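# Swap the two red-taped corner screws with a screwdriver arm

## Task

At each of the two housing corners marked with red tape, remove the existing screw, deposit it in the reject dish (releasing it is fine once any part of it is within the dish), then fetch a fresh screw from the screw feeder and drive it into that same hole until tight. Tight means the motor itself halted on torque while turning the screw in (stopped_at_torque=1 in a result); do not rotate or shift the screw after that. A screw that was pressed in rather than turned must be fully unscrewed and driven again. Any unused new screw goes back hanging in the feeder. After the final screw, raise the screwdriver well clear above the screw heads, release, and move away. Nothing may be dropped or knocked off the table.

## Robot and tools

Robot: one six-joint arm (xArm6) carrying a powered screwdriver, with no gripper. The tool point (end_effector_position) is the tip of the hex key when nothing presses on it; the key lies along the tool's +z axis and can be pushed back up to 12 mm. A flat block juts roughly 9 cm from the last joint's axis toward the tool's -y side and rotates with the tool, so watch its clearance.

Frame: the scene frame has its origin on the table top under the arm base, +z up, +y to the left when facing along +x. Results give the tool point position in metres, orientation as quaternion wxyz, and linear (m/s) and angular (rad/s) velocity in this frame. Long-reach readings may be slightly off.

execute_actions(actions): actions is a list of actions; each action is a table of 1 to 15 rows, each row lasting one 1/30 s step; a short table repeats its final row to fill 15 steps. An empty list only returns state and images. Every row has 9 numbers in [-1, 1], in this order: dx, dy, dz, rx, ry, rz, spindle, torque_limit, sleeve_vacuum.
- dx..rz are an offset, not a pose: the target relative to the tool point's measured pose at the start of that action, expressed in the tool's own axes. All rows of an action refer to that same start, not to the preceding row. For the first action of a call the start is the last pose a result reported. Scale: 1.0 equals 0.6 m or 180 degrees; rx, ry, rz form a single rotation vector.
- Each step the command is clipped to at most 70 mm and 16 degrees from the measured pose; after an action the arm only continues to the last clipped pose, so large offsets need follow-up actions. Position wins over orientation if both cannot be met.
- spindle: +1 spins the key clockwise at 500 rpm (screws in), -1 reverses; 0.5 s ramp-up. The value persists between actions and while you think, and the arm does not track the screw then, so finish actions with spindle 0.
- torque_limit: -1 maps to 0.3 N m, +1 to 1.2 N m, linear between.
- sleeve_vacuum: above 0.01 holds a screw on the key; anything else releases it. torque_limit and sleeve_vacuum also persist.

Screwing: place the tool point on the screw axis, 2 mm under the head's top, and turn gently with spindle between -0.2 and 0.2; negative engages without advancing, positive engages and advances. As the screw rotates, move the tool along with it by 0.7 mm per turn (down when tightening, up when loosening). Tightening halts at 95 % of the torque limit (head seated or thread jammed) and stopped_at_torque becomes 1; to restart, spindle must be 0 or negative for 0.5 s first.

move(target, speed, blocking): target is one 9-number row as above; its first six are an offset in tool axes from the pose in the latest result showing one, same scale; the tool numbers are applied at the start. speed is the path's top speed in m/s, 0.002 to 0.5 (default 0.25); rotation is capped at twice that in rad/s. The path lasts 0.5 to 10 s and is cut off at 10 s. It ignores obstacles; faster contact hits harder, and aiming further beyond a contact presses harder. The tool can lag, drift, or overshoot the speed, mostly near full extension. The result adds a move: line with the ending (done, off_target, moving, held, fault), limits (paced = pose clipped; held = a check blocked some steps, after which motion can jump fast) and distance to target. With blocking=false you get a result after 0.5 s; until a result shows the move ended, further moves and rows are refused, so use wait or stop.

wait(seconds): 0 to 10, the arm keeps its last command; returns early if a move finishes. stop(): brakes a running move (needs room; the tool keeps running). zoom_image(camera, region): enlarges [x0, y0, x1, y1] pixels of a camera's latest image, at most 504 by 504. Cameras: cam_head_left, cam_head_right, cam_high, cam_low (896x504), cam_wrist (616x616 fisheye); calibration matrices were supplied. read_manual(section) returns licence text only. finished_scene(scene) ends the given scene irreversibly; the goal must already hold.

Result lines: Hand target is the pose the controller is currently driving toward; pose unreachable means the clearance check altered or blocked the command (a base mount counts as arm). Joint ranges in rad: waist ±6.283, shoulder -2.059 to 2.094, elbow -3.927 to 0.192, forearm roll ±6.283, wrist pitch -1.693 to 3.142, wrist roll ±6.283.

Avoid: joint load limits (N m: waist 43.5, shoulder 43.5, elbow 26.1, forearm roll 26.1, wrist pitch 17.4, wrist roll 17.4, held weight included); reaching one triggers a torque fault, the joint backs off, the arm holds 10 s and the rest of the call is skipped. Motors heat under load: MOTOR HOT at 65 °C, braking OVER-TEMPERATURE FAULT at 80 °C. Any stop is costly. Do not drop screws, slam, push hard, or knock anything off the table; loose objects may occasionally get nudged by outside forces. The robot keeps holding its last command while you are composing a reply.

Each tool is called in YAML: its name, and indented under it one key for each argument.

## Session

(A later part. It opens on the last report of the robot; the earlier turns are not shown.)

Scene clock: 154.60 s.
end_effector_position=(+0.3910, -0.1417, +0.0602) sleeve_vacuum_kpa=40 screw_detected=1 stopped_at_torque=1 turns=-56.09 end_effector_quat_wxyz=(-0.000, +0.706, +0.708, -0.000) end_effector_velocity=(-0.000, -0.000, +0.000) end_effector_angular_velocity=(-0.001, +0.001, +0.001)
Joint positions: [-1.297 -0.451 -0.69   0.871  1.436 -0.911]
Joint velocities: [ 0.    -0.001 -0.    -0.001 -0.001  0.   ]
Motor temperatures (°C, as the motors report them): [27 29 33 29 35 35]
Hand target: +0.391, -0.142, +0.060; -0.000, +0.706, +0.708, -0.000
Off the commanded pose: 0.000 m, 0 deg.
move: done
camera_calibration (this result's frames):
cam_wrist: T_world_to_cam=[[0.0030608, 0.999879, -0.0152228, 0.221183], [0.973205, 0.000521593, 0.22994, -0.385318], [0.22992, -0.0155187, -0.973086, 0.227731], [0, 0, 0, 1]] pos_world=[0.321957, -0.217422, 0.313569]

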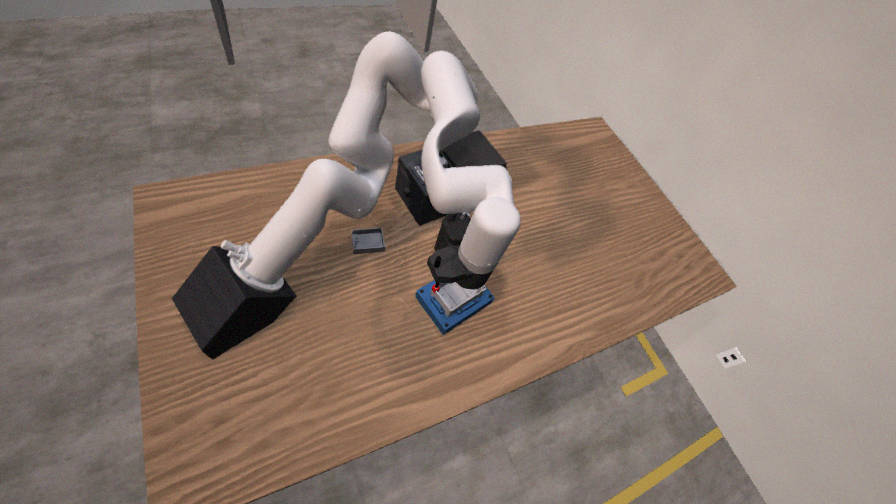

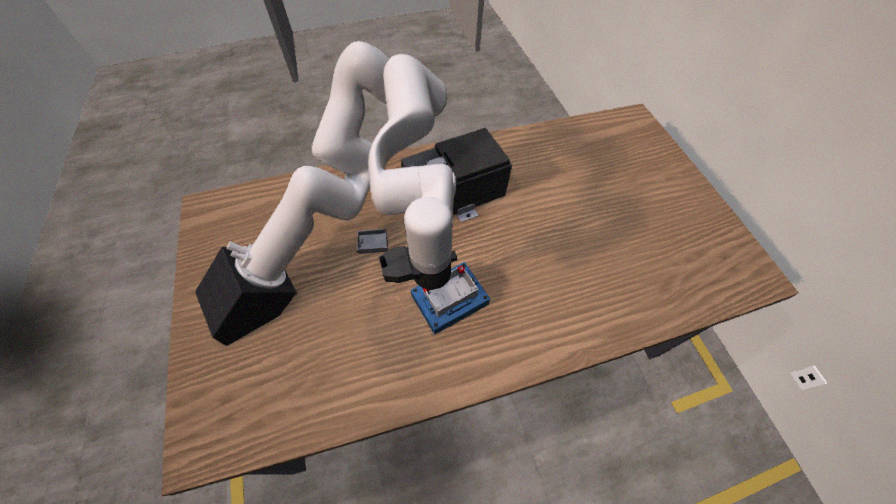

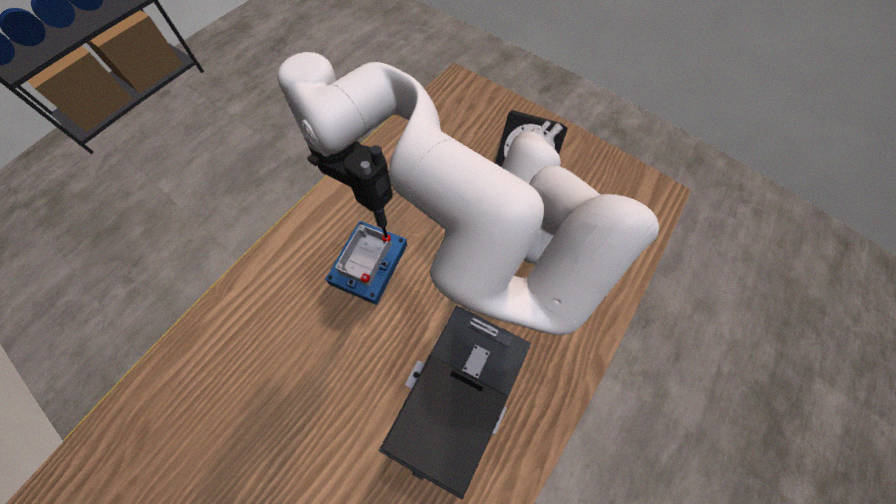

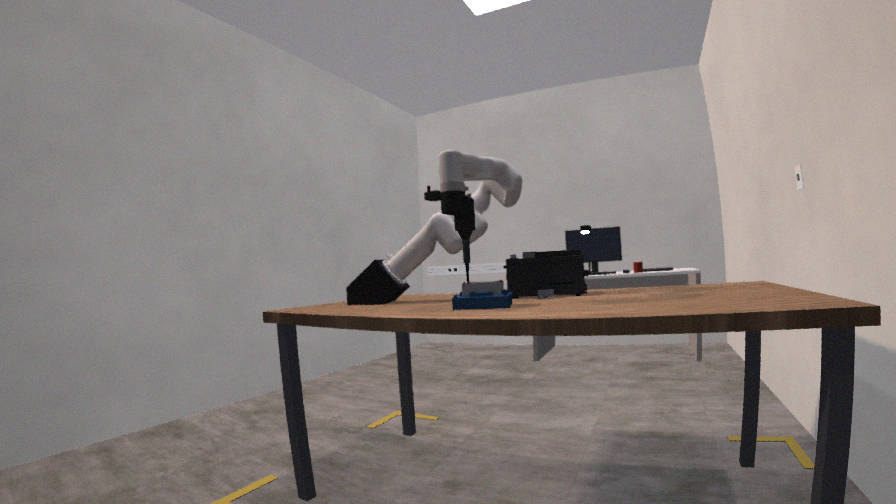

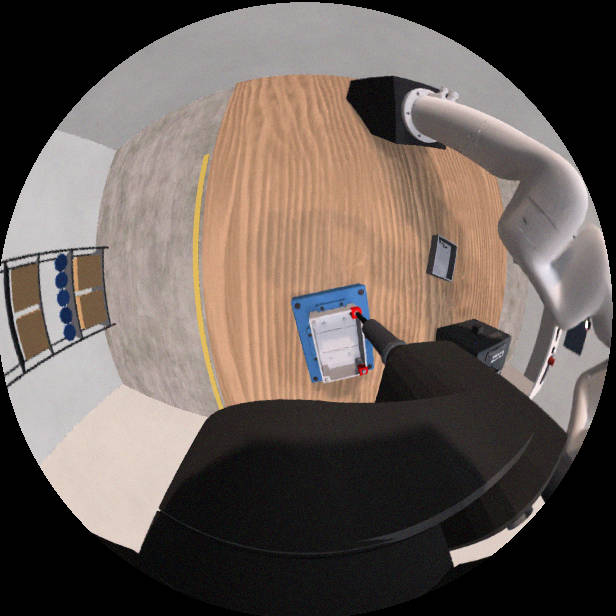

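execute_actions:
  actions:
    - [[0,0,0,0,0,0,0,0,0]]

move:
  target: [0,0,-0.2,0,0,0,0,0,0]
  speed: 0.08

finished_scene:
  scene: 1

Scene clock: 155.90 s.
end_effector_position=(+0.3910, -0.1417, +0.0602) sleeve_vacuum_kpa=0 screw_detected=0 stopped_at_torque=1 turns=-56.09 end_effector_quat_wxyz=(-0.000, +0.706, +0.708, -0.000) end_effector_velocity=(-0.000, -0.000, +0.000) end_effector_angular_velocity=(-0.000, +0.001, +0.001)
Joint positions: [-1.297 -0.451 -0.69   0.871  1.436 -0.911]
Joint velocities: [-0.    -0.    -0.    -0.001  0.    -0.   ]
Motor temperatures (°C, as the motors report them): [27 29 33 29 35 35]
Hand target: +0.391, -0.142, +0.060; -0.000, +0.706, +0.708, -0.000
Off the commanded pose: 0.000 m, 0 deg.
camera_calibration (this result's frames):
cam_wrist: T_world_to_cam=[[0.00306362, 0.999879, -0.0152436, 0.221192], [0.973206, 0.000523539, 0.229933, -0.385314], [0.229913, -0.0155396, -0.973087, 0.227733], [0, 0, 0, 1]] pos_world=[0.321954, -0.217425, 0.313572]

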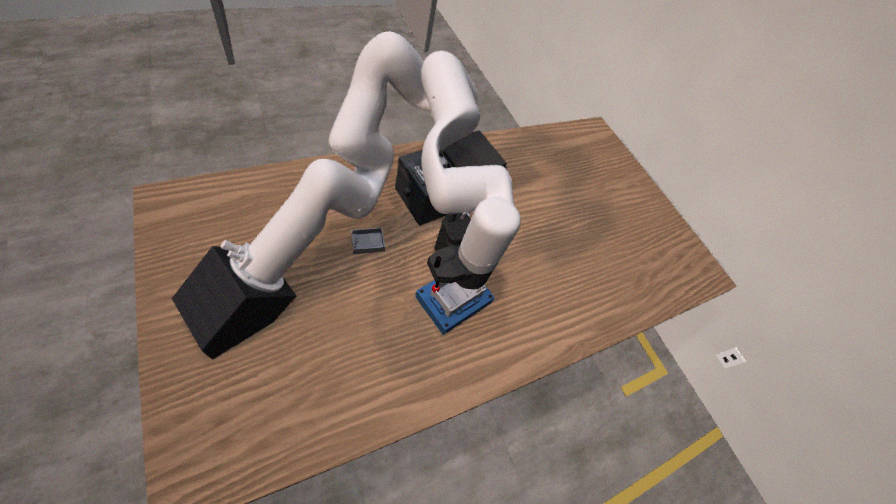

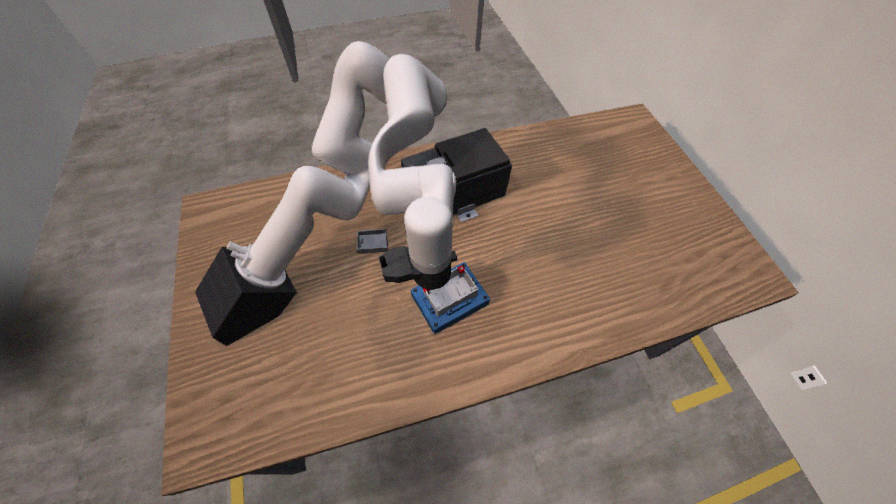

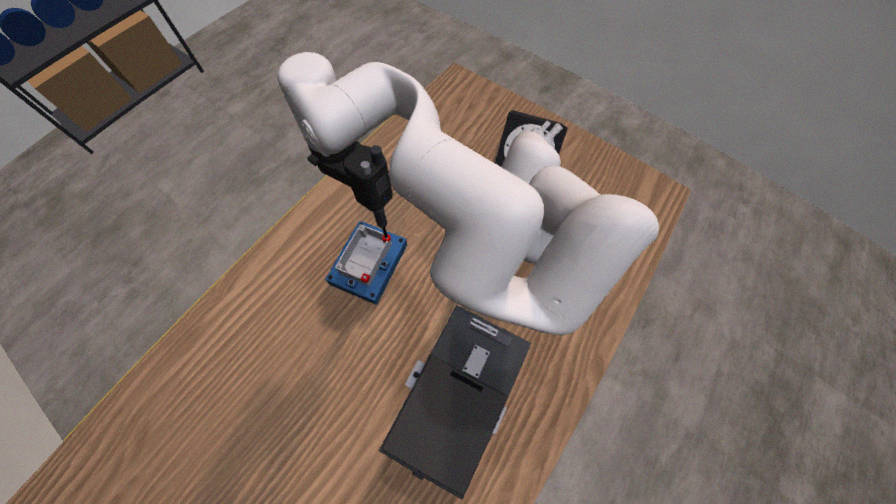

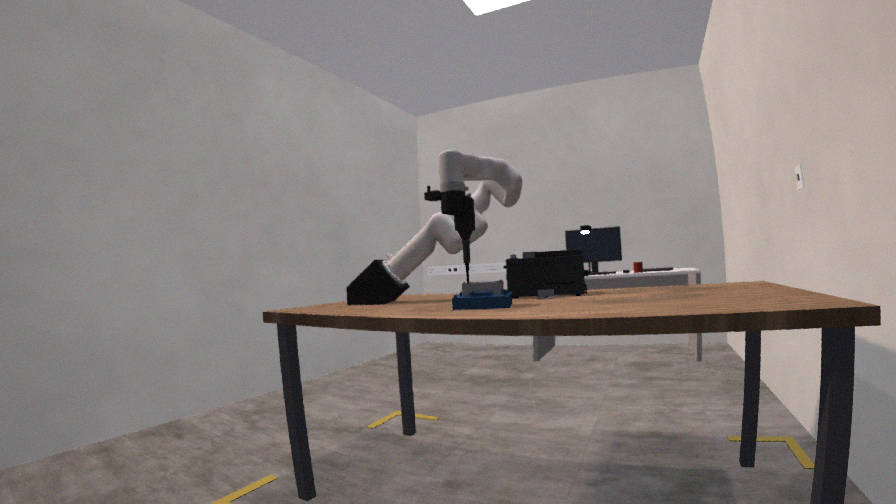

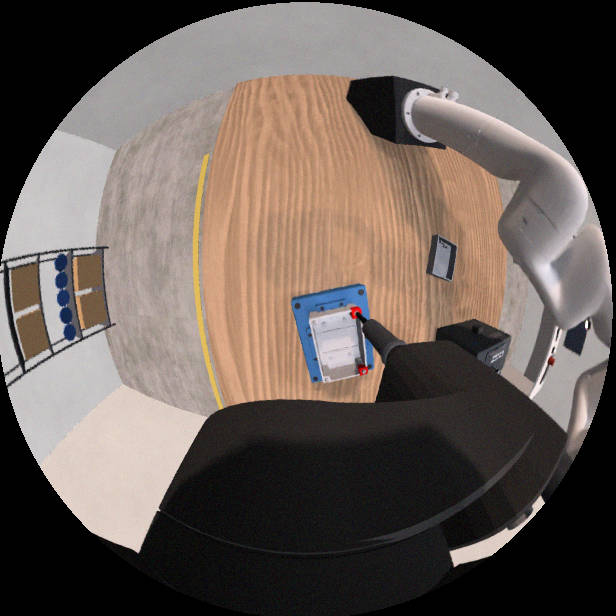

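Scene clock: 157.77 s.
end_effector_position=(+0.3910, -0.1412, +0.1800) sleeve_vacuum_kpa=0 screw_detected=0 stopped_at_torque=1 turns=-56.09 end_effector_quat_wxyz=(-0.000, +0.706, +0.708, +0.000) end_effector_velocity=(-0.000, +0.001, +0.000) end_effector_angular_velocity=(+0.002, +0.001, -0.000)
Joint positions: [-1.599 -0.367 -0.983  0.772  1.787 -0.953]
Joint velocities: [-0.001  0.001 -0.002 -0.002  0.003 -0.   ]
Motor temperatures (°C, as the motors report them): [27 29 33 29 35 35]
Hand target: +0.391, -0.141, +0.180; -0.000, +0.706, +0.708, +0.000
Off the commanded pose: 0.001 m, 0 deg.
move: done
camera_calibration (this result's frames):
cam_wrist: T_world_to_cam=[[0.00414879, 0.999884, -0.0146343, 0.221974], [0.973008, -0.000659686, 0.230773, -0.413073], [0.230736, -0.0151967, -0.972898, 0.344039], [0, 0, 0, 1]] pos_world=[0.32162, -0.216993, 0.433289]

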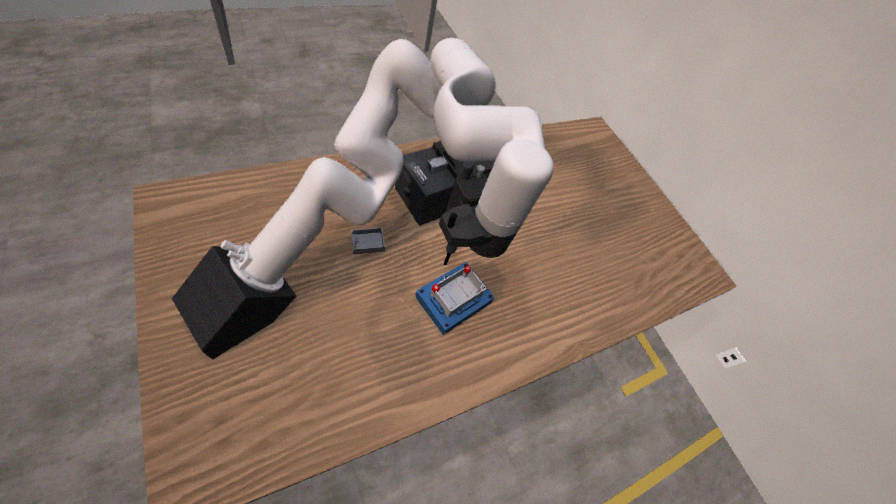

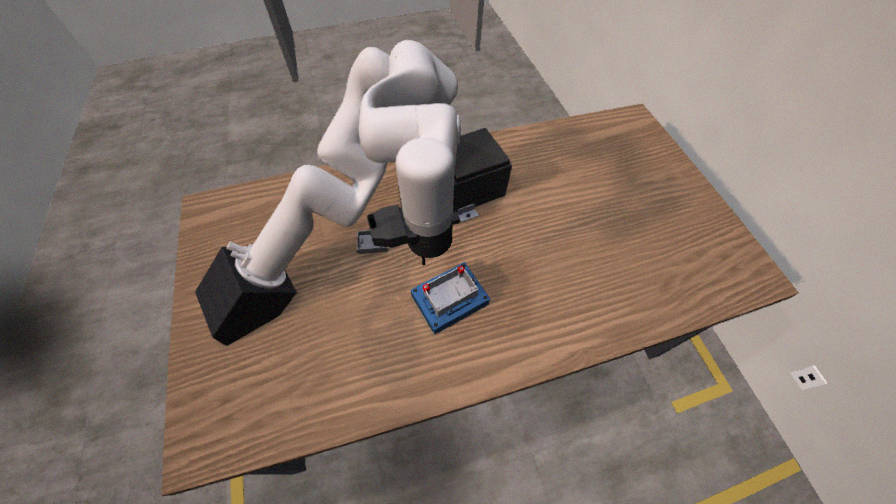

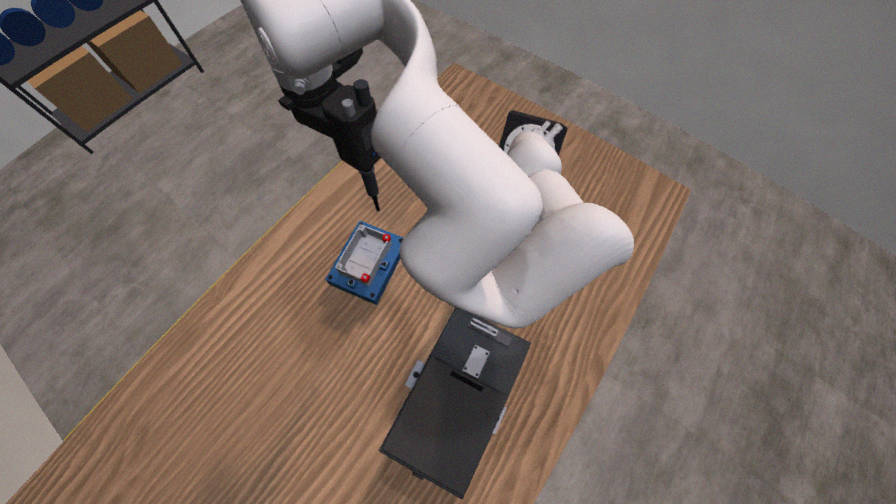

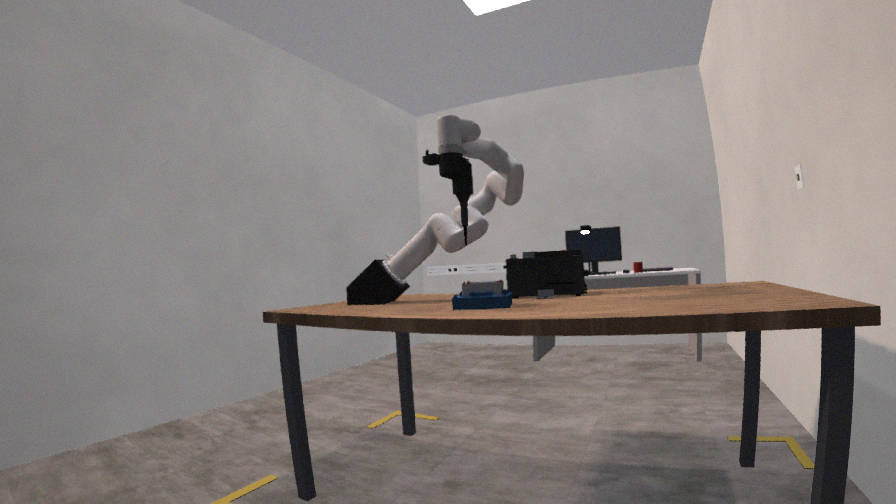

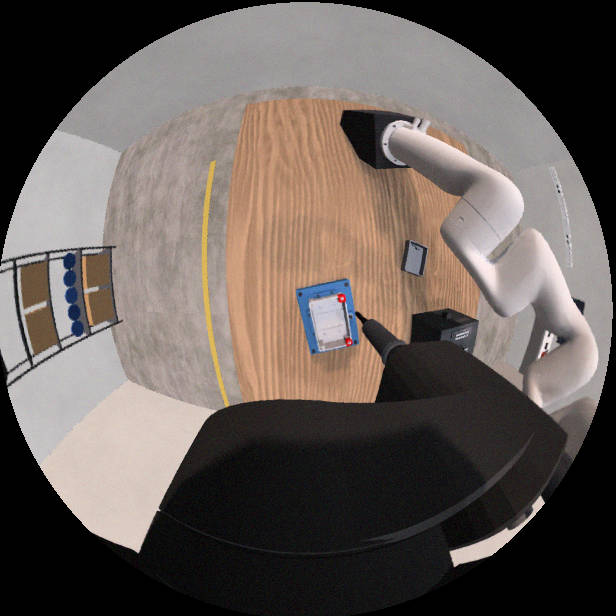

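The scene is finished: the task was done.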